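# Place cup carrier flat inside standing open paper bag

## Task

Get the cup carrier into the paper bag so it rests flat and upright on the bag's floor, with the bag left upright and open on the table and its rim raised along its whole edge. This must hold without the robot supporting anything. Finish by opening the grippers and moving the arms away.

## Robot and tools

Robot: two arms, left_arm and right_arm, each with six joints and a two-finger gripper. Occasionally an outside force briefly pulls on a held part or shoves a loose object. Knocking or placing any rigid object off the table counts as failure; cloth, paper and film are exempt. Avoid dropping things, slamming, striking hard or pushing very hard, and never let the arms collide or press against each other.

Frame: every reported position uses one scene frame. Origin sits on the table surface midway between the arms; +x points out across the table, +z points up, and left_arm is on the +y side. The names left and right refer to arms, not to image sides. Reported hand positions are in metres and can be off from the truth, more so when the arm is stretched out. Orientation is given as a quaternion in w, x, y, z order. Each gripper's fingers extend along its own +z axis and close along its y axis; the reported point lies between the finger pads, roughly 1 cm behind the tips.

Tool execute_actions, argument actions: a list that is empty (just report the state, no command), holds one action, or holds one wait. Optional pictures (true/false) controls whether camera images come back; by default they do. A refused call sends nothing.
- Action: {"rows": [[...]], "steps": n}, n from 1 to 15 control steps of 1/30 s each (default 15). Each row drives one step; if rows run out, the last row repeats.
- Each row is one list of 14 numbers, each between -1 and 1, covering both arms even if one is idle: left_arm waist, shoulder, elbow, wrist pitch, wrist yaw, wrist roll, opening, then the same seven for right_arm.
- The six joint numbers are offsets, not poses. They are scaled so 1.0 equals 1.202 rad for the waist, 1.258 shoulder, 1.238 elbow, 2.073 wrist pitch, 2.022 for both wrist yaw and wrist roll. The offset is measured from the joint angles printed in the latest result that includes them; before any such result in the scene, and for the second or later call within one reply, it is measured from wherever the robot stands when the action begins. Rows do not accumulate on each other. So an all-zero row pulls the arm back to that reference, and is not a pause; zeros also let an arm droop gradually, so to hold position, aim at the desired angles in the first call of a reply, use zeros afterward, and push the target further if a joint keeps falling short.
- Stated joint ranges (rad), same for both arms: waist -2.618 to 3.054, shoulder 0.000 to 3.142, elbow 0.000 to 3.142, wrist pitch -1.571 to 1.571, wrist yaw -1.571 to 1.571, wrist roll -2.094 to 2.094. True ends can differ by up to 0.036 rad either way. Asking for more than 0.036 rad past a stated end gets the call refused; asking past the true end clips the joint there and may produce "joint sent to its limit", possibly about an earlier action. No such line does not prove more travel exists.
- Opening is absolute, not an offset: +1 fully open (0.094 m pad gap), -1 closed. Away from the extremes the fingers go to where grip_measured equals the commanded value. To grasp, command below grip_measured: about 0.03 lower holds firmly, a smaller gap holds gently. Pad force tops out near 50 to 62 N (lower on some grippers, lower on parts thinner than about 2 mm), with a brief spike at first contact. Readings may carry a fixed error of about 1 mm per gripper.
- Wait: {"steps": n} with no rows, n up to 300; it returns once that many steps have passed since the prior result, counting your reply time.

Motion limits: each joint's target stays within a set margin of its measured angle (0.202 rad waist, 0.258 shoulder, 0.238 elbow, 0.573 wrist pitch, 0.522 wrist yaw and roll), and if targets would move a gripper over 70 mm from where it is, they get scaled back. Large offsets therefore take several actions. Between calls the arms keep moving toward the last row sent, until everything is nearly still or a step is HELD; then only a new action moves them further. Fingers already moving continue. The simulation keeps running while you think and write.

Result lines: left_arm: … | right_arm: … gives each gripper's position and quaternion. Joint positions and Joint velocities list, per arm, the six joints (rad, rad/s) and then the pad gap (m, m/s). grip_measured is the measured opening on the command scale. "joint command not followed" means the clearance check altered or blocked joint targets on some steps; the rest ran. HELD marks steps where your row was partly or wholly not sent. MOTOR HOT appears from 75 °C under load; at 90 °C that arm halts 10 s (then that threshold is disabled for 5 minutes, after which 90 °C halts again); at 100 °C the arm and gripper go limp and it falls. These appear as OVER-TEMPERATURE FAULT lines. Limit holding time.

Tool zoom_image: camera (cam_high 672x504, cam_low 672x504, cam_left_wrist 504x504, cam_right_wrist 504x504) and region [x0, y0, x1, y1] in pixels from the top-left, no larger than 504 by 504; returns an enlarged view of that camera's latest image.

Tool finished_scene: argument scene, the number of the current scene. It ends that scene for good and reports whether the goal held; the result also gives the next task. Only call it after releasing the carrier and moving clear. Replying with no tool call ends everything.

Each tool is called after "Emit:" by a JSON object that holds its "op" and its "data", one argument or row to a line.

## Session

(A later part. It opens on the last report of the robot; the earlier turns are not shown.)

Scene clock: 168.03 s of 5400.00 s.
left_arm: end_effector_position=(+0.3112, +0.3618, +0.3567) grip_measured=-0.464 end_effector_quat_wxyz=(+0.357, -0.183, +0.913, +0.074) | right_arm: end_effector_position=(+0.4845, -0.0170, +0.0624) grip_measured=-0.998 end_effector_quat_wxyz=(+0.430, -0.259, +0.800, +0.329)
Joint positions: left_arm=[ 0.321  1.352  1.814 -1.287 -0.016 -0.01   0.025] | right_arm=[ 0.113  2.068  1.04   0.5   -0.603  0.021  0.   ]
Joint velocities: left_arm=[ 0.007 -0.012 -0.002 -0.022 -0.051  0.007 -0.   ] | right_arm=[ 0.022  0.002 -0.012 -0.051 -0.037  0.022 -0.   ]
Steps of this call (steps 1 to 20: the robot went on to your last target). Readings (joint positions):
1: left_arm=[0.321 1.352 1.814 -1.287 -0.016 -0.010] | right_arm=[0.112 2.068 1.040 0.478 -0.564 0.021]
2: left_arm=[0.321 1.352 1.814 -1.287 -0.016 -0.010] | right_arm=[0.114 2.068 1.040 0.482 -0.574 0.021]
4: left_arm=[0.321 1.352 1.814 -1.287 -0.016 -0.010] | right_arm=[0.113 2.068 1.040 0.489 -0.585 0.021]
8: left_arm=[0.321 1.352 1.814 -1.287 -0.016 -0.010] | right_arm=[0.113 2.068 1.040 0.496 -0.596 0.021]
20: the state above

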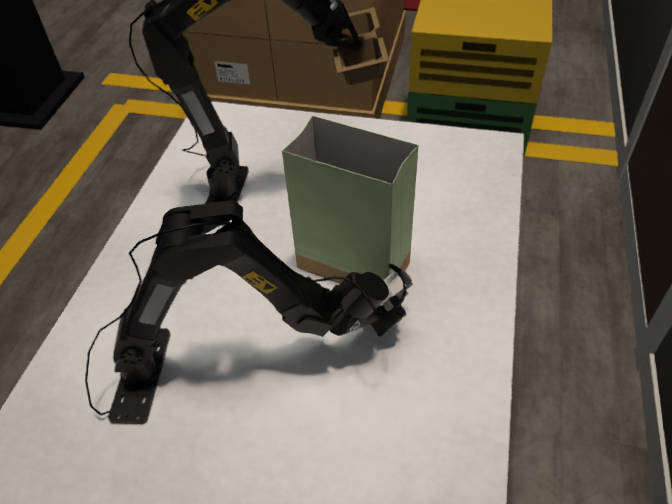

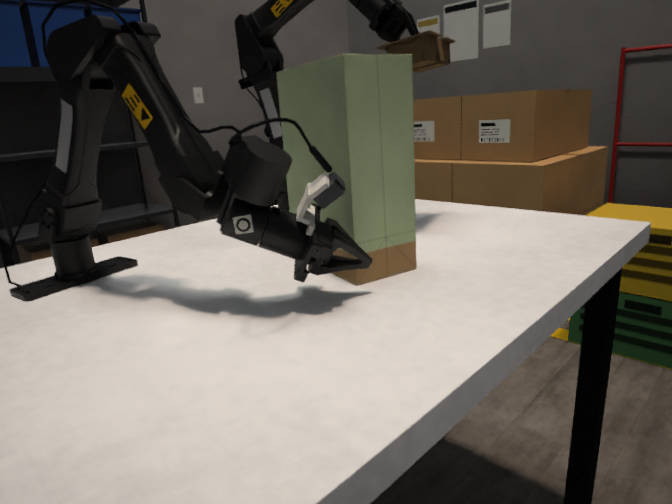

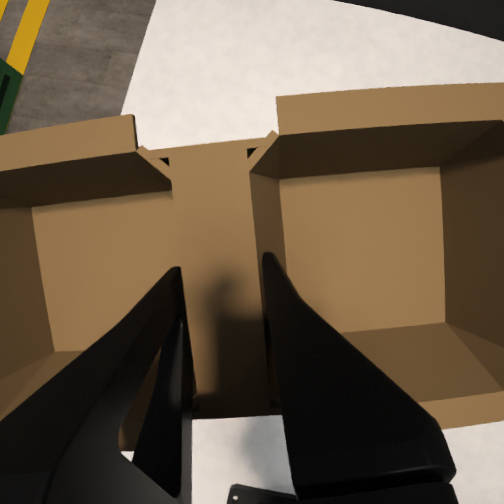

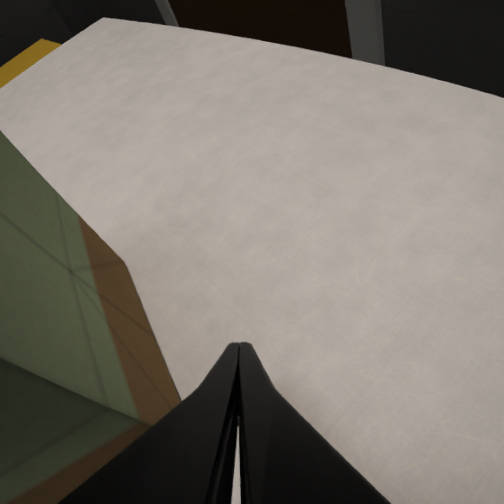

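Emit:
{"op": "execute_actions", "data": {
  "actions": [
    {"rows":[[0,0,0,0,0,0,-0.48,0.015,0,0,0,0,0,-1],[0,0,0,0,0,0,-0.48,0.03,0,0,0,0,0,-1],[0,0,0,0,0,0,-0.48,0.045,0,0,0,0,0,-1],[0,0,0,0,0,0,-0.48,0.06,0,0,0,0,0,-1],[0,0,0,0,0,0,-0.48,0.075,0,0,0,0,0,-1],[0,0,0,0,0,0,-0.48,0.09,0,0,0,0,0,-1],[0,0,0,0,0,0,-0.48,0.105,0,0,0,0,0,-1],[0,0,0,0,0,0,-0.48,0.12,0,0,0,0,0,-1],[0,0,0,0,0,0,-0.48,0.135,0,0,0,0,0,-1],[0,0,0,0,0,0,-0.48,0.15,0,0,0,0,0,-1],[0,0,0,0,0,0,-0.48,0.165,0,0,0,0,0,-1],[0,0,0,0,0,0,-0.48,0.18,0,0,0,0,0,-1]],"steps":15}
  ]
}}

Scene clock: 178.43 s of 5400.00 s.
left_arm: end_effector_position=(+0.3112, +0.3618, +0.3567) grip_measured=-0.464 end_effector_quat_wxyz=(+0.357, -0.183, +0.913, +0.074) | right_arm: end_effector_position=(+0.4210, +0.0766, +0.0623) grip_measured=-0.998 end_effector_quat_wxyz=(+0.392, -0.344, +0.768, +0.372)
Joint positions: left_arm=[ 0.321  1.352  1.814 -1.287 -0.016 -0.01   0.025] | right_arm=[ 0.331  2.068  1.04   0.5   -0.6    0.021  0.   ]
Joint velocities: left_arm=[-0.002  0.002  0.002 -0.007 -0.022 -0.007 -0.   ] | right_arm=[ 0.173  0.002 -0.007  0.022  0.037  0.007  0.   ]
Steps of this call (steps 1 to 15: the robot went on to your last target; steps 16 to 90: nothing new was sent; then 6.90 s passed at rest; steps 91 to 105: all 15 steps of this action). Readings (joint positions):
91: left_arm=[0.321 1.352 1.814 -1.287 -0.016 -0.010] | right_arm=[0.113 2.068 1.040 0.500 -0.603 0.021]
92: left_arm=[0.321 1.352 1.814 -1.287 -0.016 -0.010] | right_arm=[0.116 2.068 1.040 0.500 -0.603 0.021]
94: left_arm=[0.321 1.352 1.814 -1.287 -0.016 -0.010] | right_arm=[0.133 2.068 1.040 0.500 -0.600 0.021]
98: left_arm=[0.321 1.352 1.814 -1.287 -0.016 -0.010] | right_arm=[0.208 2.068 1.040 0.500 -0.598 0.021]
105: the state above

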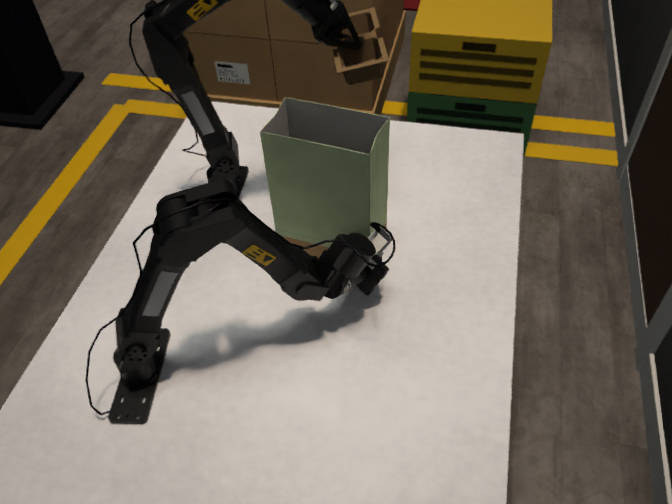

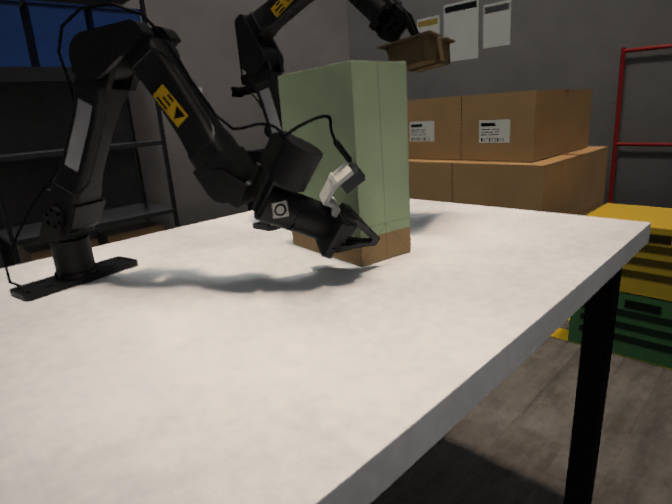

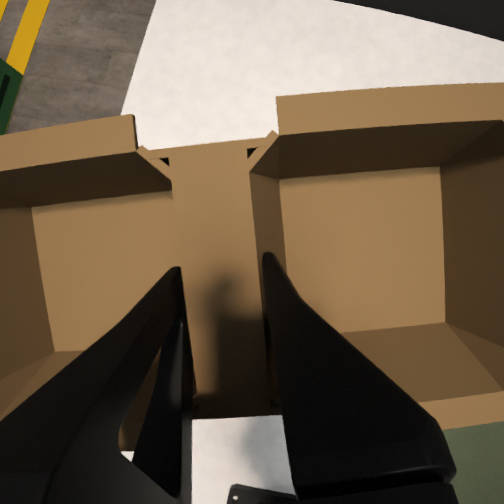

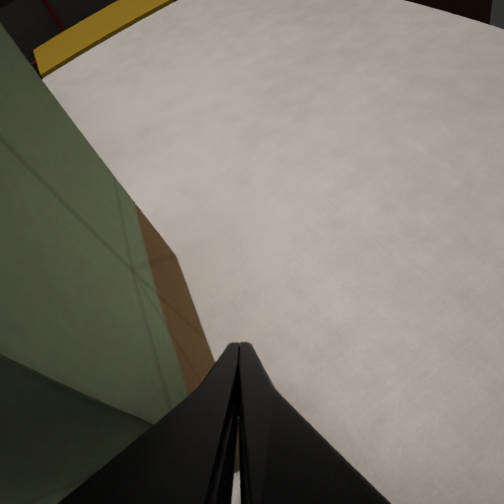

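Emit:
{"op": "execute_actions", "data": {
  "actions": [
    {"rows":[[0,0,0,0,0,0,-0.48,-0.03,0,0,0,0,0,-1],[0,0,0,0,0,0,-0.48,-0.06,0,0,0,0,0,-1],[0,0,0,0,0,0,-0.48,-0.06,0,0,0,0,0,-1],[0,0,0,0,0,0,-0.48,-0.06,0,0,0,0,0,-1],[0,0,0,0,0,0,-0.48,-0.06,-0.03,-0.04,0.01,0,0,-1],[0,0,0,0,0,0,-0.48,-0.06,-0.06,-0.08,0.02,0,0,-1],[0,0,0,0,0,0,-0.48,-0.06,-0.09,-0.12,0.03,0,0,-1],[0,0,0,0,0,0,-0.48,-0.06,-0.11,-0.15,0.035,0,0,-1],[0,0,0,0,0,0,-0.48,-0.06,-0.11,-0.15,0.035,0,0,-1],[0,0,0,0,0,0,-0.48,-0.06,-0.11,-0.15,0.035,0,0,-1],[0,0,0,0,0,0,-0.48,-0.06,-0.11,-0.15,0.035,0,0,-1],[0,0,0,0,0,0,-0.48,-0.04,-0.11,-0.15,0.035,0,0,-1],[0,0,0,0,0,0,-0.48,-0.02,-0.11,-0.15,0.035,0,0,-1]],"steps":15}
  ],
  "pictures": false
}}

Emit:
{"op": "execute_actions", "data": {
  "actions": [
    {"rows":[[0,0,0,0,0,0,-0.48,0.015,0.015,0.025,0,0,0,-1],[0,0,0,0,0,0,-0.48,0.03,0.03,0.05,-0.01,0,0,-1],[0,0,0,0,0,0,-0.48,0.04,0.045,0.075,-0.02,0,0,-1],[0,0,0,0,0,0,-0.48,0.05,0.06,0.1,-0.025,0,0,-1],[0,0,0,0,0,0,-0.48,0.06,0.075,0.125,-0.03,0,0,-1],[0,0,0,0,0,0,-0.48,0.07,0.09,0.15,-0.035,0,0,-1],[0,0,0,0,0,0,-0.48,0.08,0.105,0.175,-0.04,0,0,-1],[0,0,0,0,0,0,-0.48,0.09,0.12,0.2,-0.045,0,0,-1],[0,0,0,0,0,0,-0.48,0.1,0.135,0.225,-0.05,0,0,-1],[0,0,0,0,0,0,-0.48,0.11,0.15,0.25,-0.055,0,0,-1],[0,0,0,0,0,0,-0.48,0.12,0.165,0.275,-0.06,0,0,-1],[0,0,0,0,0,0,-0.48,0.13,0.18,0.3,-0.065,0,0,-1],[0,0,0,0,0,0,-0.48,0.13,0.195,0.325,-0.07,0,0,-1],[0,0,0,0,0,0,-0.48,0.13,0.21,0.35,-0.08,0,0,-1],[0,0,0,0,0,0,-0.48,0.13,0.22,0.37,-0.09,0,0,-1]],"steps":15}
  ],
  "pictures": false
}}

Emit:
{"op": "execute_actions", "data": {
  "actions": [
    {"steps":15}
  ]
}}

Scene clock: 202.77 s of 5400.00 s.
left_arm: end_effector_position=(+0.3112, +0.3618, +0.3567) grip_measured=-0.464 end_effector_quat_wxyz=(+0.357, -0.183, +0.913, +0.074) | right_arm: end_effector_position=(+0.4031, +0.0382, +0.0631) grip_measured=-0.998 end_effector_quat_wxyz=(+0.398, -0.322, +0.780, +0.360)
Joint positions: left_arm=[ 0.321  1.352  1.814 -1.287 -0.016 -0.01   0.025] | right_arm=[ 0.281  1.953  0.866  0.55  -0.593  0.021  0.   ]
Joint velocities: left_arm=[ 0.017 -0.017 -0.017 -0.037 -0.066 -0.051 -0.   ] | right_arm=[ 0.32   0.007 -0.002  0.11  -0.007  0.066  0.   ]
Steps of this call (steps 1 to 15: the robot went on to your last target; steps 16 to 90: nothing new was sent; then 20.83 s passed at rest; steps 91 to 105: all 15 steps of this action). Readings (joint positions):
91: left_arm=[0.321 1.352 1.814 -1.287 -0.016 -0.010] | right_arm=[0.332 2.068 1.040 0.500 -0.600 0.021]
92: left_arm=[0.321 1.352 1.814 -1.287 -0.016 -0.010] | right_arm=[0.324 2.068 1.040 0.500 -0.602 0.021]
94: left_arm=[0.321 1.352 1.814 -1.287 -0.016 -0.010] | right_arm=[0.295 2.068 1.040 0.500 -0.602 0.021]
98: left_arm=[0.321 1.352 1.814 -1.287 -0.016 -0.010] | right_arm=[0.254 2.009 0.947 0.531 -0.592 0.021]
105: the state above

Scene clock: 203.27 s of 5400.00 s.
left_arm: end_effector_position=(+0.3112, +0.3618, +0.3567) grip_measured=-0.464 end_effector_quat_wxyz=(+0.357, -0.183, +0.913, +0.074) | right_arm: end_effector_position=(+0.4225, +0.1406, +0.0650) grip_measured=-0.998 end_effector_quat_wxyz=(+0.384, -0.382, +0.744, +0.390)
Joint positions: left_arm=[ 0.321  1.352  1.814 -1.287 -0.016 -0.01   0.025] | right_arm=[ 0.433  2.193  1.25   0.44  -0.593  0.021  0.   ]
Joint velocities: left_arm=[-0.002  0.012 -0.002  0.022  0.022 -0.037 -0.   ] | right_arm=[ 0.168  0.496  0.862 -0.388 -0.037 -0.081 -0.   ]
Steps of this call (steps 1 to 15: all 15 steps of this action). Readings (joint positions):
1: left_arm=[0.321 1.352 1.814 -1.287 -0.016 -0.010] | right_arm=[0.290 1.953 0.866 0.551 -0.593 0.021]
2: left_arm=[0.321 1.352 1.814 -1.287 -0.016 -0.010] | right_arm=[0.298 1.956 0.870 0.549 -0.593 0.021]
4: left_arm=[0.321 1.352 1.814 -1.287 -0.016 -0.010] | right_arm=[0.312 1.983 0.907 0.536 -0.593 0.021]
8: left_arm=[0.321 1.352 1.814 -1.287 -0.016 -0.010] | right_arm=[0.354 2.064 1.031 0.505 -0.593 0.021]
15: the state above

Scene clock: 203.77 s of 5400.00 s.
left_arm: end_effector_position=(+0.3112, +0.3618, +0.3567) grip_measured=-0.464 end_effector_quat_wxyz=(+0.357, -0.183, +0.913, +0.074) | right_arm: end_effector_position=(+0.4237, +0.1450, +0.0562) grip_measured=-0.998 end_effector_quat_wxyz=(+0.366, -0.382, +0.754, +0.389)
Joint positions: left_arm=[ 0.321  1.352  1.814 -1.287 -0.016 -0.01   0.025] | right_arm=[ 0.438  2.22   1.294  0.382 -0.592  0.021  0.   ]
Joint velocities: left_arm=[-0.002  0.002  0.002 -0.007 -0.037 -0.037 -0.   ] | right_arm=[ 0.022 -0.022  0.012 -0.022  0.007  0.037  0.   ]
Steps of this call (steps 1 to 15: the robot went on to your last target). Readings (joint positions):
1: left_arm=[0.321 1.352 1.814 -1.287 -0.016 -0.010] | right_arm=[0.437 2.207 1.274 0.430 -0.593 0.021]
2: left_arm=[0.321 1.352 1.814 -1.287 -0.016 -0.010] | right_arm=[0.438 2.215 1.287 0.423 -0.593 0.021]
4: left_arm=[0.321 1.352 1.814 -1.287 -0.016 -0.010] | right_arm=[0.438 2.220 1.294 0.410 -0.592 0.021]
8: left_arm=[0.321 1.352 1.814 -1.287 -0.016 -0.010] | right_arm=[0.438 2.220 1.294 0.391 -0.592 0.021]
15: the state above

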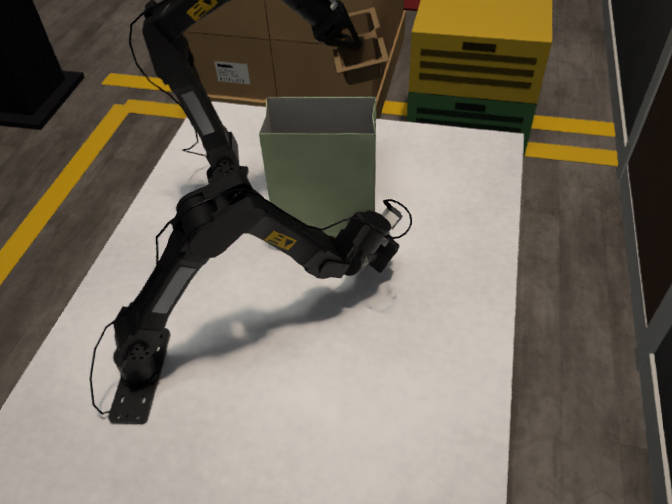

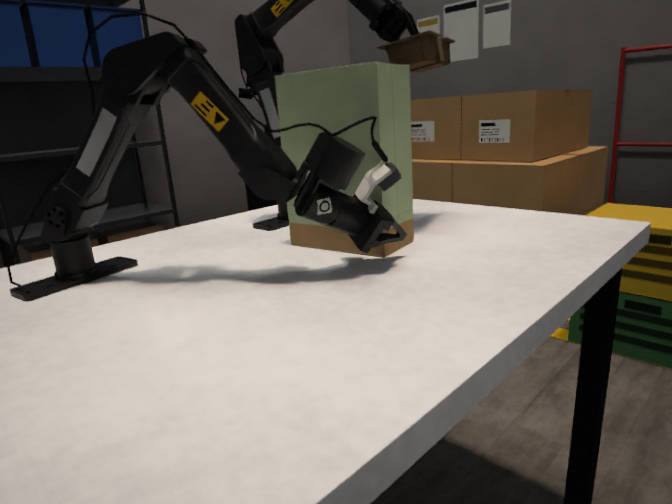

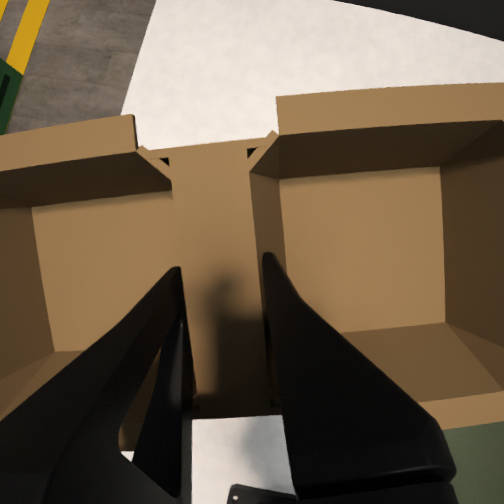

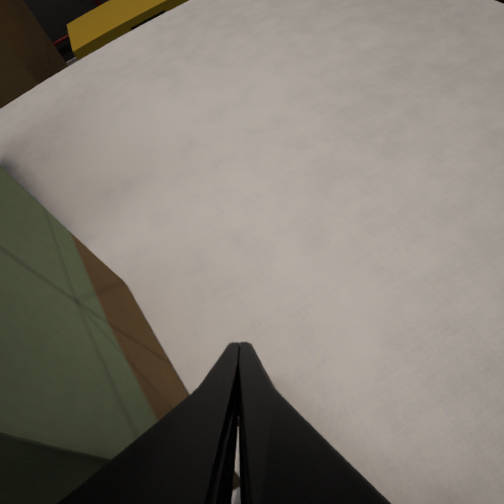

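Emit:
{"op": "execute_actions", "data": {
  "actions": [
    {"rows":[[0,0,0,0,0,0,-0.48,-0.04,0,0,0,0,0,-1],[0,0,0,0,0,0,-0.48,-0.08,0,0,0,0,0,-1],[0,0,0,0,0,0,-0.48,-0.08,-0.03,-0.04,0.01,0,0,-1],[0,0,0,0,0,0,-0.48,-0.08,-0.06,-0.09,0.02,0,0,-1],[0,0,0,0,0,0,-0.48,-0.08,-0.1,-0.15,0.04,0,0,-1],[0,0,0,0,0,0,-0.48,-0.08,-0.14,-0.21,0.055,0,0,-1],[0,0,0,0,0,0,-0.48,-0.08,-0.18,-0.27,0.07,0,0,-1],[0,0,0,0,0,0,-0.48,-0.08,-0.22,-0.33,0.09,0,0,-1],[0,0,0,0,0,0,-0.48,-0.08,-0.25,-0.37,0.1,0,0,-1]],"steps":15}
  ],
  "pictures": false
}}

Emit:
{"op": "execute_actions", "data": {
  "actions": [
    {"rows":[[0,0,0,0,0,0,-0.48,0.02,0,0,0,0,0,-1],[0,0,0,0,0,0,-0.48,0.04,0,0,0,0,0,-1],[0,0,0,0,0,0,-0.48,0.06,0,0,0,0,0,-1],[0,0,0,0,0,0,-0.48,0.08,0,0,0,0,0,-1],[0,0,0,0,0,0,-0.48,0.1,0,0,0,0,0,-1],[0,0,0,0,0,0,-0.48,0.11,0,0,0,0,0,-1]],"steps":15}
  ]
}}

Scene clock: 216.60 s of 5400.00 s.
left_arm: end_effector_position=(+0.3112, +0.3618, +0.3567) grip_measured=-0.464 end_effector_quat_wxyz=(+0.357, -0.183, +0.913, +0.074) | right_arm: end_effector_position=(+0.3820, +0.0547, +0.0658) grip_measured=-0.998 end_effector_quat_wxyz=(+0.389, -0.342, +0.772, +0.368)
Joint positions: left_arm=[ 0.321  1.352  1.814 -1.287 -0.016 -0.01   0.025] | right_arm=[ 0.335  1.926  0.843  0.546 -0.588  0.021  0.   ]
Joint velocities: left_arm=[ 0.012 -0.007  0.022 -0.007  0.037 -0.037  0.001] | right_arm=[-0.012  0.012 -0.002  0.344  0.007 -0.022 -0.001]
Steps of this call (steps 1 to 15: the robot went on to your last target; steps 16 to 90: nothing new was sent; then 9.33 s passed at rest; steps 91 to 105: all 15 steps of this action). Readings (joint positions):
91: left_arm=[0.321 1.352 1.814 -1.287 -0.016 -0.010] | right_arm=[0.435 2.220 1.294 0.381 -0.593 0.021]
92: left_arm=[0.321 1.352 1.814 -1.287 -0.016 -0.010] | right_arm=[0.426 2.220 1.294 0.381 -0.595 0.021]
94: left_arm=[0.321 1.352 1.814 -1.287 -0.016 -0.010] | right_arm=[0.393 2.209 1.271 0.395 -0.594 0.021]
98: left_arm=[0.321 1.352 1.814 -1.287 -0.016 -0.010] | right_arm=[0.330 2.058 1.026 0.465 -0.582 0.021]
105: the state above

Scene clock: 217.10 s of 5400.00 s.
left_arm: end_effector_position=(+0.3112, +0.3618, +0.3567) grip_measured=-0.464 end_effector_quat_wxyz=(+0.357, -0.183, +0.913, +0.074) | right_arm: end_effector_position=(+0.3356, +0.1010, +0.0663) grip_measured=-0.998 end_effector_quat_wxyz=(+0.364, -0.394, +0.746, +0.394)
Joint positions: left_arm=[ 0.321  1.352  1.814 -1.287 -0.016 -0.01   0.025] | right_arm=[ 0.472  1.926  0.843  0.548 -0.587  0.021  0.   ]
Joint velocities: left_arm=[-0.007  0.012 -0.012 -0.022 -0.022 -0.022  0.   ] | right_arm=[ 0.022 -0.012 -0.002 -0.095 -0.066 -0.066  0.   ]
Steps of this call (steps 1 to 15: all 15 steps of this action). Readings (joint positions):
1: left_arm=[0.321 1.352 1.814 -1.287 -0.016 -0.010] | right_arm=[0.336 1.926 0.843 0.548 -0.587 0.021]
2: left_arm=[0.321 1.352 1.814 -1.287 -0.016 -0.010] | right_arm=[0.341 1.926 0.843 0.548 -0.586 0.021]
4: left_arm=[0.321 1.352 1.814 -1.287 -0.016 -0.010] | right_arm=[0.368 1.926 0.843 0.548 -0.583 0.021]
8: left_arm=[0.321 1.352 1.814 -1.287 -0.016 -0.010] | right_arm=[0.457 1.926 0.843 0.548 -0.584 0.021]
15: the state above

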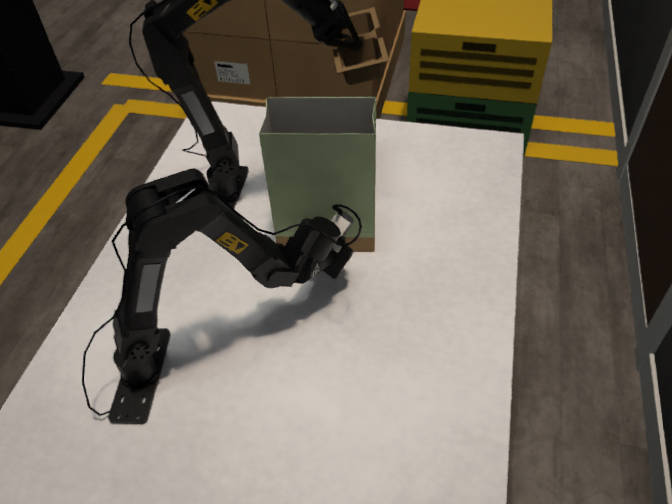

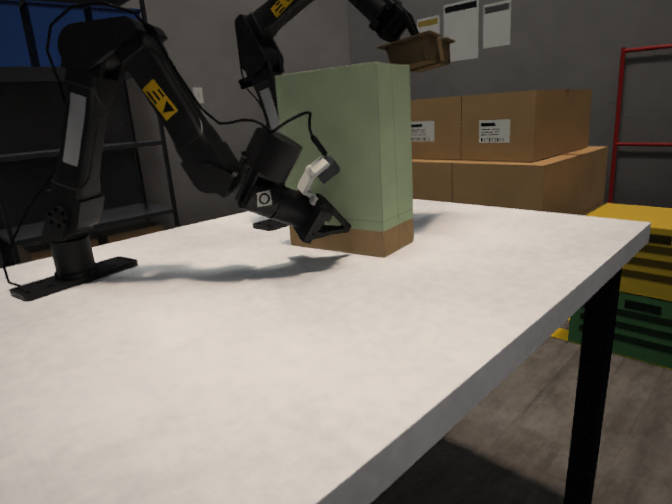

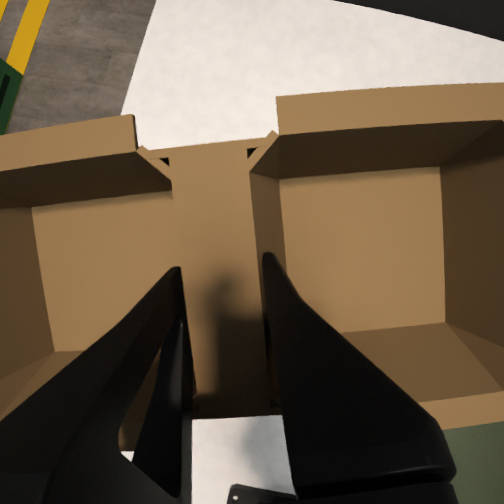

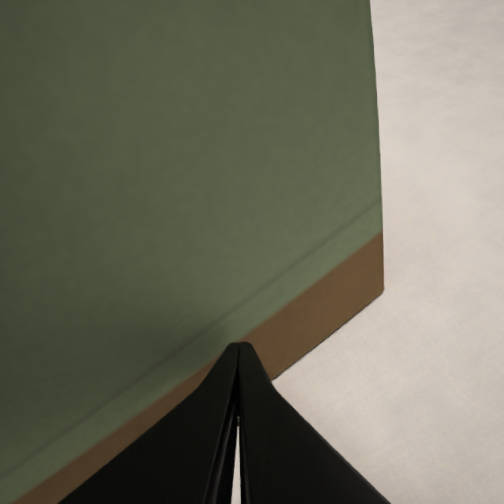

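Emit:
{"op": "execute_actions", "data": {
  "actions": []
}}

Scene clock: 248.57 s of 5400.00 s.
left_arm: end_effector_position=(+0.3112, +0.3618, +0.3567) grip_measured=-0.464 end_effector_quat_wxyz=(+0.357, -0.183, +0.913, +0.074) | right_arm: end_effector_position=(+0.3356, +0.1010, +0.0663) grip_measured=-0.998 end_effector_quat_wxyz=(+0.364, -0.394, +0.746, +0.394)
Joint positions: left_arm=[ 0.321  1.352  1.814 -1.287 -0.016 -0.01   0.025] | right_arm=[ 0.472  1.926  0.843  0.548 -0.587  0.021  0.   ]
Joint velocities: left_arm=[ 0.007  0.002 -0.002 -0.066 -0.037  0.022  0.001] | right_arm=[-0.022 -0.012 -0.022 -0.007  0.037 -0.037  0.   ]
Steps of this call (steps 1 to 15: the robot went on to your last target; steps 16 to 90: nothing new was sent; then 28.47 s passed at rest). Readings (joint positions):
1: left_arm=[0.321 1.352 1.814 -1.287 -0.016 -0.010] | right_arm=[0.472 1.926 0.843 0.548 -0.587 0.021]
2: left_arm=[0.321 1.352 1.814 -1.287 -0.016 -0.010] | right_arm=[0.472 1.926 0.843 0.548 -0.587 0.021]
4: left_arm=[0.321 1.352 1.814 -1.287 -0.016 -0.010] | right_arm=[0.472 1.926 0.843 0.548 -0.587 0.021]
8: left_arm=[0.321 1.352 1.814 -1.287 -0.016 -0.010] | right_arm=[0.472 1.926 0.843 0.548 -0.587 0.021]
90: the state above
All arms were judged still, so your last target was given up. Only a new action makes them travel on or press farther. Fingers that are still opening or closing keep moving.

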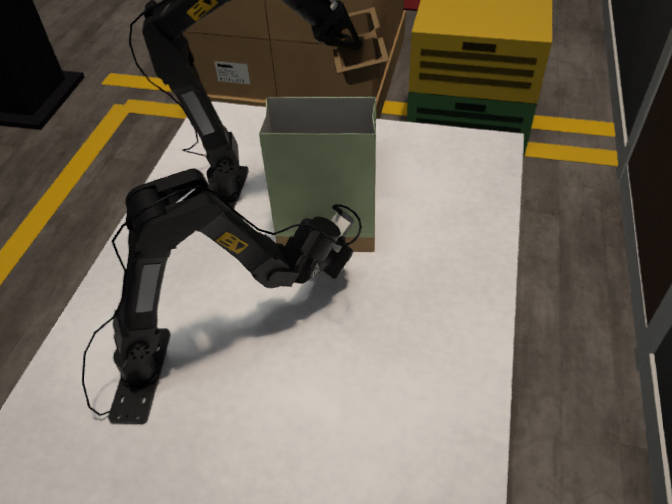

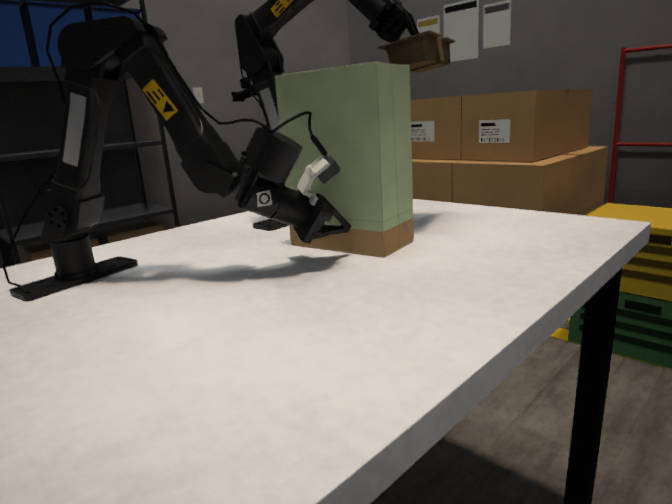

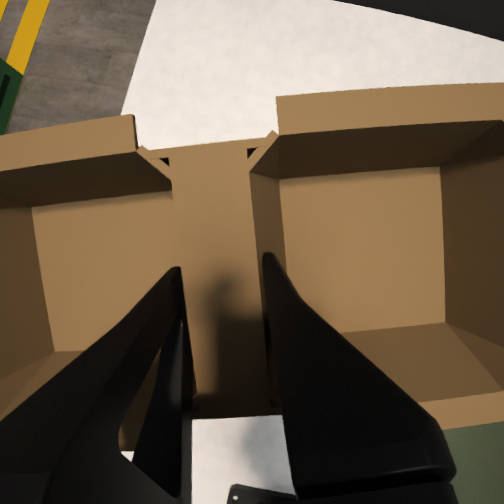

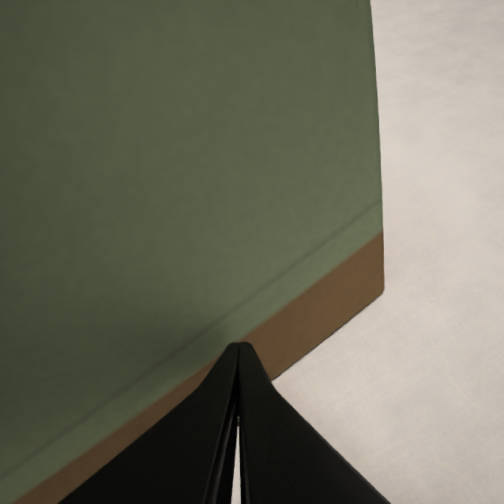

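Emit:
{"op": "execute_actions", "data": {
  "actions": [
    {"rows":[[0,0,0,0,0,0,-0.48,0.003,0.02,0.03,-0.006,0,0,-1],[0,0,0,0,0,0,-0.48,0.006,0.04,0.065,-0.012,0,0,-1],[0,0,0,0,0,0,-0.48,0.008,0.06,0.1,-0.02,0,0,-1],[0,0,0,0,0,0,-0.48,0.01,0.08,0.135,-0.026,0,0,-1],[0,0,0,0,0,0,-0.48,0.013,0.1,0.17,-0.033,0,0,-1],[0,0,0,0,0,0,-0.48,0.015,0.12,0.2,-0.04,0,0,-1],[0,0,0,0,0,0,-0.48,0.018,0.14,0.235,-0.047,0,0,-1],[0,0,0,0,0,0,-0.48,0.02,0.16,0.27,-0.054,0,0,-1],[0,0,0,0,0,0,-0.48,0.022,0.18,0.31,-0.06,0,0,-1],[0,0,0,0,0,0,-0.48,0.025,0.2,0.345,-0.068,0,0,-1]],"steps":15}
  ],
  "pictures": false
}}

Emit:
{"op": "execute_actions", "data": {
  "actions": [
    {"steps":20}
  ]
}}

Scene clock: 258.57 s of 5400.00 s.
left_arm: end_effector_position=(+0.3112, +0.3618, +0.3567) grip_measured=-0.464 end_effector_quat_wxyz=(+0.357, -0.183, +0.913, +0.074) | right_arm: end_effector_position=(+0.3990, +0.1640, +0.0776) grip_measured=-0.998 end_effector_quat_wxyz=(+0.386, -0.404, +0.726, +0.401)
Joint positions: left_arm=[ 0.321  1.352  1.814 -1.287 -0.016 -0.01   0.025] | right_arm=[ 0.494  2.168  1.244  0.449 -0.585  0.021  0.   ]
Joint velocities: left_arm=[ 0.002  0.007  0.012  0.007 -0.081  0.007  0.001] | right_arm=[-0.007  0.007  0.007 -0.066  0.007  0.081  0.   ]
Steps of this call (steps 1 to 90: nothing new was sent; then 6.50 s passed at rest; steps 91 to 105: all 15 steps of this action). Readings (joint positions):
91: left_arm=[0.321 1.352 1.814 -1.287 -0.016 -0.010] | right_arm=[0.472 1.928 0.843 0.548 -0.587 0.021]
92: left_arm=[0.321 1.352 1.814 -1.287 -0.016 -0.010] | right_arm=[0.472 1.934 0.851 0.545 -0.587 0.021]
94: left_arm=[0.321 1.352 1.814 -1.287 -0.016 -0.010] | right_arm=[0.472 1.972 0.904 0.529 -0.587 0.021]
98: left_arm=[0.321 1.352 1.814 -1.287 -0.016 -0.010] | right_arm=[0.478 2.079 1.075 0.492 -0.586 0.021]
105: the state above

Scene clock: 259.23 s of 5400.00 s.
left_arm: end_effector_position=(+0.3112, +0.3618, +0.3567) grip_measured=-0.464 end_effector_quat_wxyz=(+0.357, -0.183, +0.913, +0.074) | right_arm: end_effector_position=(+0.3970, +0.1624, +0.0728) grip_measured=-0.998 end_effector_quat_wxyz=(+0.375, -0.403, +0.733, +0.399)
Joint positions: left_arm=[ 0.321  1.352  1.814 -1.287 -0.016 -0.01   0.025] | right_arm=[ 0.494  2.168  1.244  0.424 -0.585  0.021  0.   ]
Joint velocities: left_arm=[ 0.007 -0.002 -0.002 -0.022  0.007 -0.066  0.001] | right_arm=[-0.022  0.007  0.012  0.007 -0.037 -0.022 -0.   ]
Steps of this call (steps 1 to 20: the robot went on to your last target). Readings (joint positions):
1: left_arm=[0.321 1.352 1.814 -1.287 -0.016 -0.010] | right_arm=[0.494 2.168 1.244 0.446 -0.585 0.021]
2: left_arm=[0.321 1.352 1.814 -1.287 -0.016 -0.010] | right_arm=[0.494 2.168 1.244 0.441 -0.585 0.021]
4: left_arm=[0.321 1.352 1.814 -1.287 -0.016 -0.010] | right_arm=[0.494 2.168 1.244 0.433 -0.585 0.021]
8: left_arm=[0.321 1.352 1.814 -1.287 -0.016 -0.010] | right_arm=[0.494 2.168 1.244 0.428 -0.585 0.021]
20: the state above

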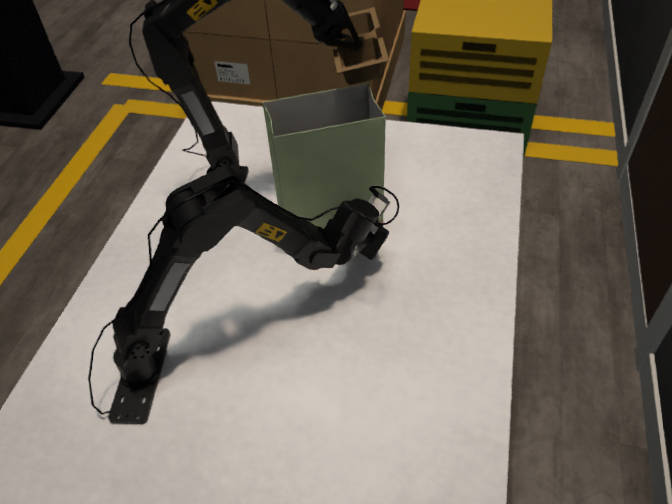

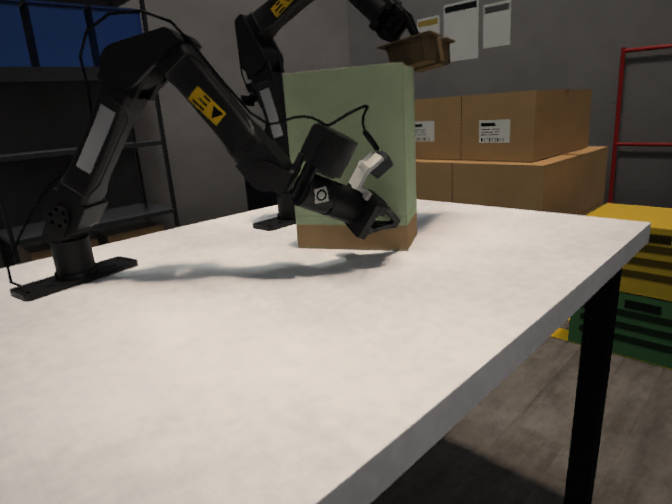

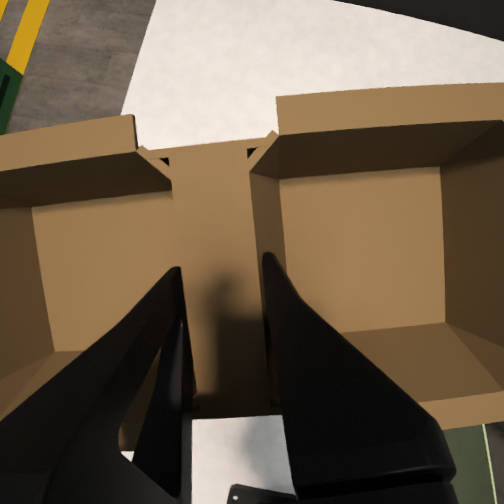

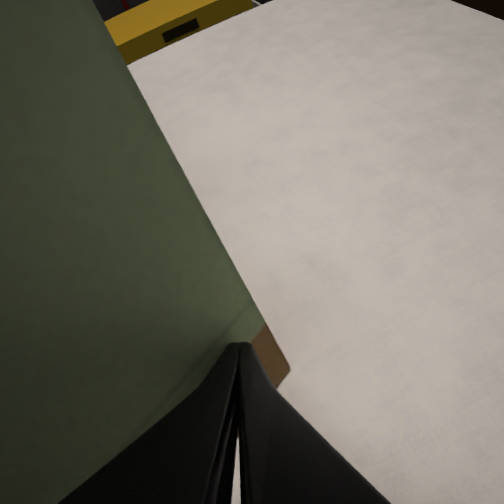

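Emit:
{"op": "execute_actions", "data": {
  "actions": [
    {"rows":[[0,0,0,0,0,0,-0.48,0.01,0,0,0,0,0,-1],[0,0,0,0,0,0,-0.48,0.02,0,0,0,0,0,-1],[0,0,0,0,0,0,-0.48,0.03,0,0,0,0,0,-1],[0,0,0,0,0,0,-0.48,0.04,0,0,0,0,0,-1],[0,0,0,0,0,0,-0.48,0.05,0,0,0,0,0,-1],[0,0,0,0,0,0,-0.48,0.06,0,0,0,0,0,-1],[0,0,0,0,0,0,-0.48,0.07,0,0,0,0,0,-1],[0,0,0,0,0,0,-0.48,0.08,0,0,0,0,0,-1],[0,0,0,0,0,0,-0.48,0.09,0,0,0,0,0,-1],[0,0,0,0,0,0,-0.48,0.1,0,0,0,0,0,-1]],"steps":15}
  ],
  "pictures": false
}}

Emit:
{"op": "execute_actions", "data": {
  "actions": [
    {"steps":10}
  ]
}}

Scene clock: 272.83 s of 5400.00 s.
left_arm: end_effector_position=(+0.3112, +0.3618, +0.3567) grip_measured=-0.464 end_effector_quat_wxyz=(+0.357, -0.183, +0.913, +0.074) | right_arm: end_effector_position=(+0.3416, +0.2055, +0.0726) grip_measured=-0.998 end_effector_quat_wxyz=(+0.350, -0.448, +0.707, +0.421)
Joint positions: left_arm=[ 0.321  1.352  1.814 -1.287 -0.016 -0.01   0.025] | right_arm=[ 0.619  2.168  1.244  0.424 -0.582  0.021  0.   ]
Joint velocities: left_arm=[-0.007 -0.002 -0.002  0.007 -0.081 -0.007 -0.   ] | right_arm=[-0.002  0.007  0.007  0.051 -0.022 -0.007  0.001]
Steps of this call (steps 1 to 15: the robot went on to your last target; steps 16 to 90: nothing new was sent; then 10.10 s passed at rest; steps 91 to 105: all 15 steps of this action). Readings (joint positions):
91: left_arm=[0.321 1.352 1.814 -1.287 -0.016 -0.010] | right_arm=[0.494 2.168 1.244 0.424 -0.585 0.021]
92: left_arm=[0.321 1.352 1.814 -1.287 -0.016 -0.010] | right_arm=[0.495 2.168 1.244 0.424 -0.585 0.021]
94: left_arm=[0.321 1.352 1.814 -1.287 -0.016 -0.010] | right_arm=[0.503 2.168 1.244 0.424 -0.583 0.021]
98: left_arm=[0.321 1.352 1.814 -1.287 -0.016 -0.010] | right_arm=[0.550 2.168 1.244 0.424 -0.582 0.021]
105: the state above

Scene clock: 273.17 s of 5400.00 s.
left_arm: end_effector_position=(+0.3112, +0.3618, +0.3567) grip_measured=-0.464 end_effector_quat_wxyz=(+0.357, -0.183, +0.913, +0.074) | right_arm: end_effector_position=(+0.3419, +0.2052, +0.0726) grip_measured=-0.998 end_effector_quat_wxyz=(+0.350, -0.448, +0.707, +0.421)
Joint positions: left_arm=[ 0.321  1.352  1.814 -1.287 -0.016 -0.01   0.025] | right_arm=[ 0.618  2.168  1.244  0.424 -0.582  0.021  0.   ]
Joint velocities: left_arm=[-0.022 -0.007  0.022  0.022  0.066  0.051 -0.   ] | right_arm=[ 0.012  0.002  0.002 -0.051  0.022 -0.007 -0.   ]
Steps of this call (steps 1 to 10: the robot went on to your last target). Readings (joint positions):
1: left_arm=[0.321 1.352 1.814 -1.287 -0.016 -0.010] | right_arm=[0.619 2.168 1.244 0.424 -0.582 0.021]
2: left_arm=[0.321 1.352 1.814 -1.287 -0.016 -0.010] | right_arm=[0.618 2.168 1.244 0.424 -0.582 0.021]
4: left_arm=[0.321 1.352 1.814 -1.287 -0.016 -0.010] | right_arm=[0.618 2.168 1.244 0.424 -0.582 0.021]
8: left_arm=[0.321 1.352 1.814 -1.287 -0.016 -0.010] | right_arm=[0.618 2.168 1.244 0.424 -0.582 0.021]
10: the state above

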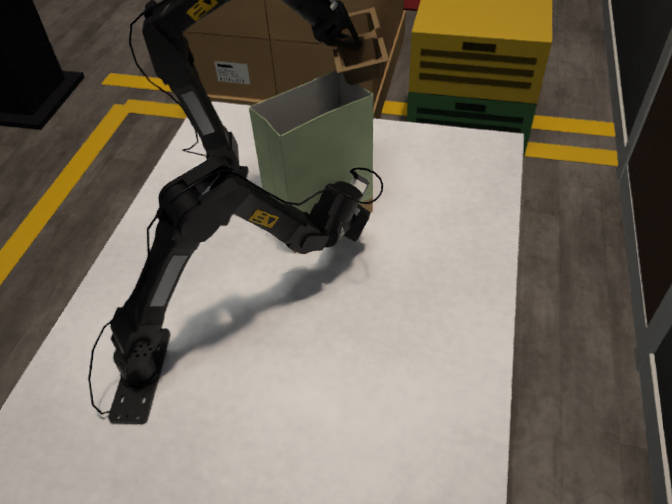

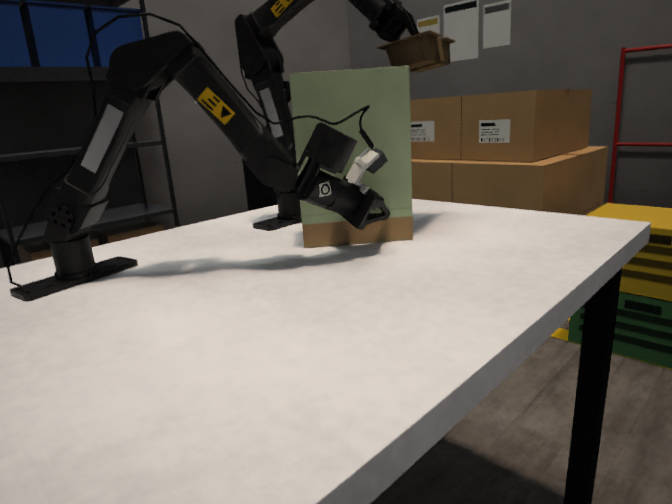

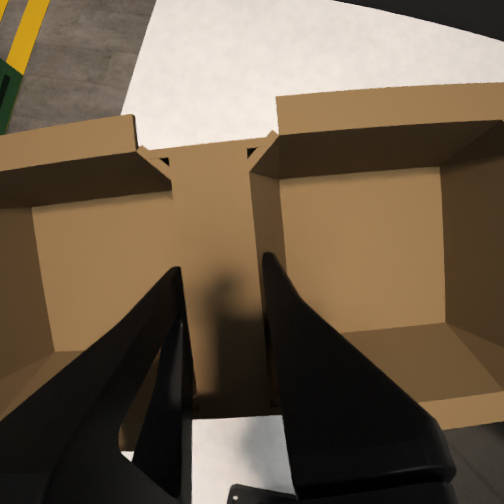

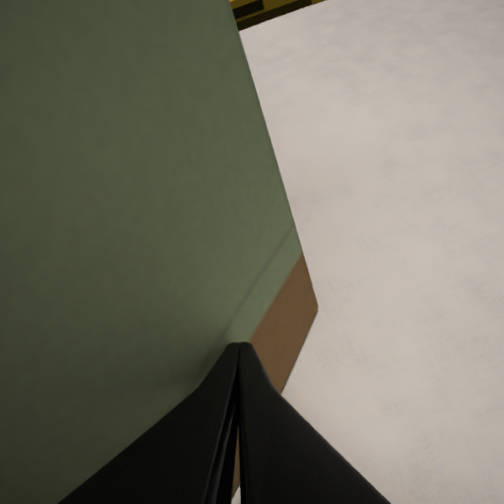

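Emit:
{"op": "execute_actions", "data": {
  "actions": [
    {"rows":[[0,0,0,0,0,0,-0.48,-0.05,-0.05,-0.03,0,0,0,-1],[0,0,0,0,0,0,-0.48,-0.1,-0.12,-0.08,0,0,0,-1],[0,0,0,0,0,0,-0.48,-0.15,-0.2,-0.16,0,0,0,-1],[0,0,0,0,0,0,-0.48,-0.2,-0.28,-0.24,0,0,0,-1],[0,0,0,0,0,0,-0.48,-0.2,-0.36,-0.32,-0.02,0,0,-1],[0,0,0,0,0,0,-0.48,-0.2,-0.44,-0.4,-0.04,0,0,-1],[0,0,0,0,0,0,-0.48,-0.2,-0.52,-0.48,-0.06,0,0,-1],[0,0,0,0,0,0,-0.48,-0.2,-0.6,-0.56,-0.08,0.05,0,-1],[0,0,0,0,0,0,-0.48,-0.2,-0.69,-0.64,-0.108,0.1,0,-1]],"steps":15}
  ],
  "pictures": false
}}

Emit:
{"op": "execute_actions", "data": {
  "actions": [
    {"steps":20}
  ],
  "pictures": false
}}

Emit:
{"op": "execute_actions", "data": {
  "actions": [
    {"rows":[[0,0,0,0,0,0,-0.48,0.05,0,0,0,0.19,0,-1],[0,0,0,0,0,0,-0.48,0.1,0,0,0,0.19,0,-1],[0,0,0,0,0,0,-0.48,0.15,0,0,0,0.19,0,-1],[0,0,0,0,0,0,-0.48,0.22,0,0,0,0.19,0,-1],[0,0,0,0,0,0,-0.48,0.3,0,0,0,0.19,0,-1],[0,0,0,0,0,0,-0.48,0.38,0,0,0,0.19,0,-1],[0,0,0,0,0,0,-0.48,0.46,0,0,0,0.19,0,-1],[0,0,0,0,0,0,-0.48,0.53,0,0,0,0.19,0,-1],[0,0,0,0,0,0,-0.48,0.6,0,0,0,0.19,0,-1]],"steps":15}
  ],
  "pictures": false
}}

Emit:
{"op": "execute_actions", "data": {
  "actions": [
    {"steps":15}
  ]
}}

Scene clock: 298.10 s of 5400.00 s.
left_arm: end_effector_position=(+0.3112, +0.3618, +0.3567) grip_measured=-0.464 end_effector_quat_wxyz=(+0.357, -0.183, +0.913, +0.074) | right_arm: end_effector_position=(+0.2874, -0.0138, +0.1029) grip_measured=-0.998 end_effector_quat_wxyz=(+0.392, -0.321, +0.805, +0.309)
Joint positions: left_arm=[ 0.321  1.352  1.814 -1.287 -0.016 -0.01   0.025] | right_arm=[ 0.369  1.31   0.47   0.256 -0.427  0.021  0.   ]
Joint velocities: left_arm=[-0.002 -0.017  0.002 -0.051 -0.066 -0.022 -0.002] | right_arm=[ 0.022 -0.212 -0.388 -0.432  0.212 -0.022  0.   ]
Steps of this call (steps 1 to 15: the robot went on to your last target; steps 16 to 90: nothing new was sent; then 21.43 s passed at rest; steps 91 to 105: all 15 steps of this action). Readings (joint positions):
91: left_arm=[0.321 1.352 1.814 -1.287 -0.016 -0.010] | right_arm=[0.614 2.164 1.241 0.424 -0.582 0.021]
92: left_arm=[0.321 1.352 1.814 -1.287 -0.016 -0.010] | right_arm=[0.602 2.145 1.221 0.424 -0.582 0.021]
94: left_arm=[0.321 1.352 1.814 -1.287 -0.016 -0.010] | right_arm=[0.549 2.064 1.133 0.422 -0.583 0.021]
98: left_arm=[0.321 1.352 1.814 -1.287 -0.016 -0.010] | right_arm=[0.391 1.791 0.876 0.386 -0.558 0.021]
105: the state above

Scene clock: 298.77 s of 5400.00 s.
left_arm: end_effector_position=(+0.3112, +0.3618, +0.3567) grip_measured=-0.464 end_effector_quat_wxyz=(+0.357, -0.183, +0.913, +0.074) | right_arm: end_effector_position=(+0.2853, -0.0230, +0.0890) grip_measured=-0.998 end_effector_quat_wxyz=(+0.377, -0.312, +0.823, +0.288)
Joint positions: left_arm=[ 0.321  1.352  1.814 -1.287 -0.016 -0.01   0.025] | right_arm=[ 0.369  1.308  0.456  0.217 -0.386  0.021  0.   ]
Joint velocities: left_arm=[-0.007 -0.002 -0.012 -0.007  0.095 -0.037 -0.   ] | right_arm=[ 0.002 -0.017 -0.007 -0.007  0.066  0.022 -0.001]
Steps of this call (steps 1 to 20: the robot went on to your last target). Readings (joint positions):
1: left_arm=[0.321 1.352 1.814 -1.287 -0.016 -0.010] | right_arm=[0.369 1.308 0.461 0.244 -0.420 0.021]
2: left_arm=[0.321 1.352 1.814 -1.287 -0.016 -0.010] | right_arm=[0.369 1.308 0.458 0.232 -0.412 0.021]
4: left_arm=[0.321 1.352 1.814 -1.287 -0.016 -0.010] | right_arm=[0.369 1.308 0.456 0.220 -0.402 0.021]
8: left_arm=[0.321 1.352 1.814 -1.287 -0.016 -0.010] | right_arm=[0.369 1.308 0.456 0.218 -0.392 0.021]
20: the state above

Scene clock: 299.27 s of 5400.00 s.
left_arm: end_effector_position=(+0.3112, +0.3618, +0.3567) grip_measured=-0.464 end_effector_quat_wxyz=(+0.357, -0.183, +0.913, +0.074) | right_arm: end_effector_position=(+0.1233, +0.0818, +0.0813) grip_measured=-0.998 end_effector_quat_wxyz=(+0.351, -0.528, +0.719, +0.284)
Joint positions: left_arm=[ 0.321  1.352  1.814 -1.287 -0.016 -0.01   0.025] | right_arm=[ 1.09   1.308  0.456  0.217 -0.036  0.021  0.   ]
Joint velocities: left_arm=[ 0.017 -0.007 -0.007  0.037  0.022  0.037 -0.   ] | right_arm=[ 0.002  0.002 -0.017 -0.066  0.154  0.022  0.001]
Steps of this call (steps 1 to 15: all 15 steps of this action). Readings (joint positions):
1: left_arm=[0.321 1.352 1.814 -1.287 -0.016 -0.010] | right_arm=[0.380 1.308 0.456 0.217 -0.329 0.021]
2: left_arm=[0.321 1.352 1.814 -1.287 -0.016 -0.010] | right_arm=[0.404 1.308 0.456 0.217 -0.257 0.021]
4: left_arm=[0.321 1.352 1.814 -1.287 -0.016 -0.010] | right_arm=[0.498 1.308 0.456 0.217 -0.154 0.021]
8: left_arm=[0.321 1.352 1.814 -1.287 -0.016 -0.010] | right_arm=[0.785 1.308 0.456 0.217 -0.063 0.021]
15: the state above

Scene clock: 299.77 s of 5400.00 s.
left_arm: end_effector_position=(+0.3112, +0.3618, +0.3567) grip_measured=-0.464 end_effector_quat_wxyz=(+0.357, -0.183, +0.913, +0.074) | right_arm: end_effector_position=(+0.1276, +0.0806, +0.0813) grip_measured=-0.998 end_effector_quat_wxyz=(+0.357, -0.524, +0.723, +0.275)
Joint positions: left_arm=[ 0.321  1.352  1.814 -1.287 -0.016 -0.01   0.025] | right_arm=[ 1.09   1.308  0.456  0.217 -0.011  0.021  0.   ]
Joint velocities: left_arm=[-0.002  0.002 -0.012  0.007 -0.007 -0.007 -0.001] | right_arm=[ 0.017 -0.012  0.002  0.066 -0.095  0.022 -0.   ]
Steps of this call (steps 1 to 15: the robot went on to your last target). Readings (joint positions):
1: left_arm=[0.321 1.352 1.814 -1.287 -0.016 -0.010] | right_arm=[1.090 1.308 0.456 0.217 -0.030 0.021]
2: left_arm=[0.321 1.352 1.814 -1.287 -0.016 -0.010] | right_arm=[1.090 1.308 0.456 0.217 -0.026 0.021]
4: left_arm=[0.321 1.352 1.814 -1.287 -0.016 -0.010] | right_arm=[1.090 1.308 0.456 0.217 -0.020 0.021]
8: left_arm=[0.321 1.352 1.814 -1.287 -0.016 -0.010] | right_arm=[1.090 1.308 0.456 0.217 -0.014 0.021]
15: the state above

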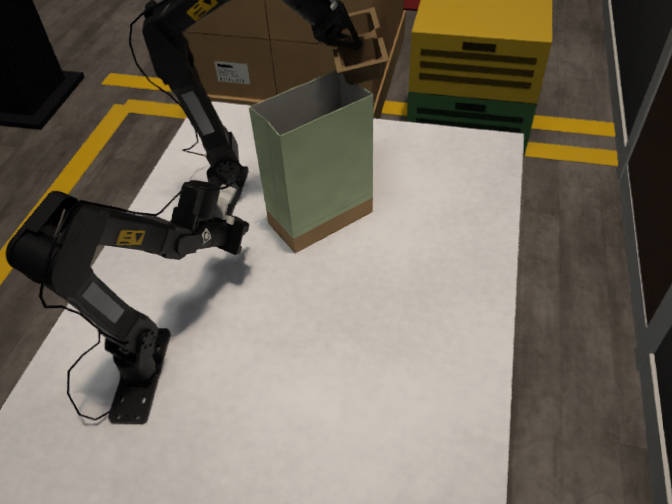

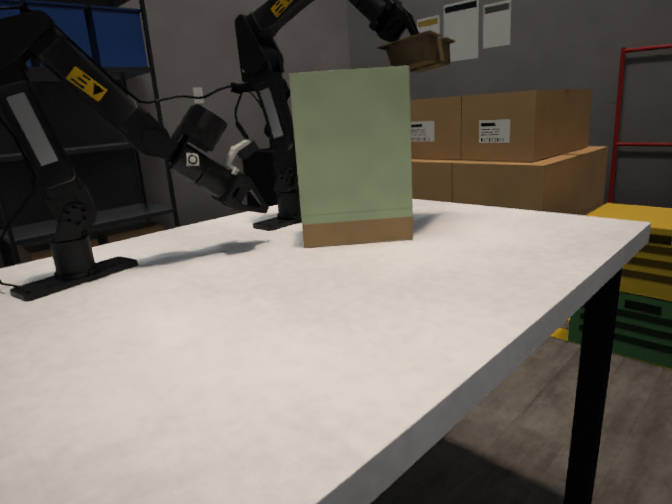

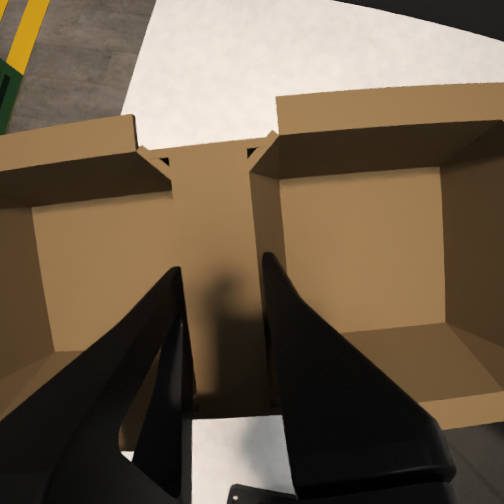

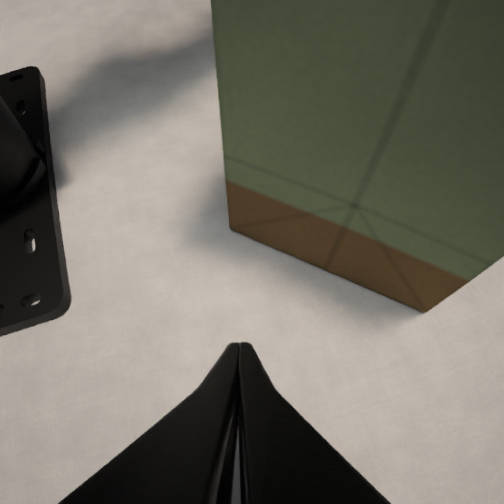

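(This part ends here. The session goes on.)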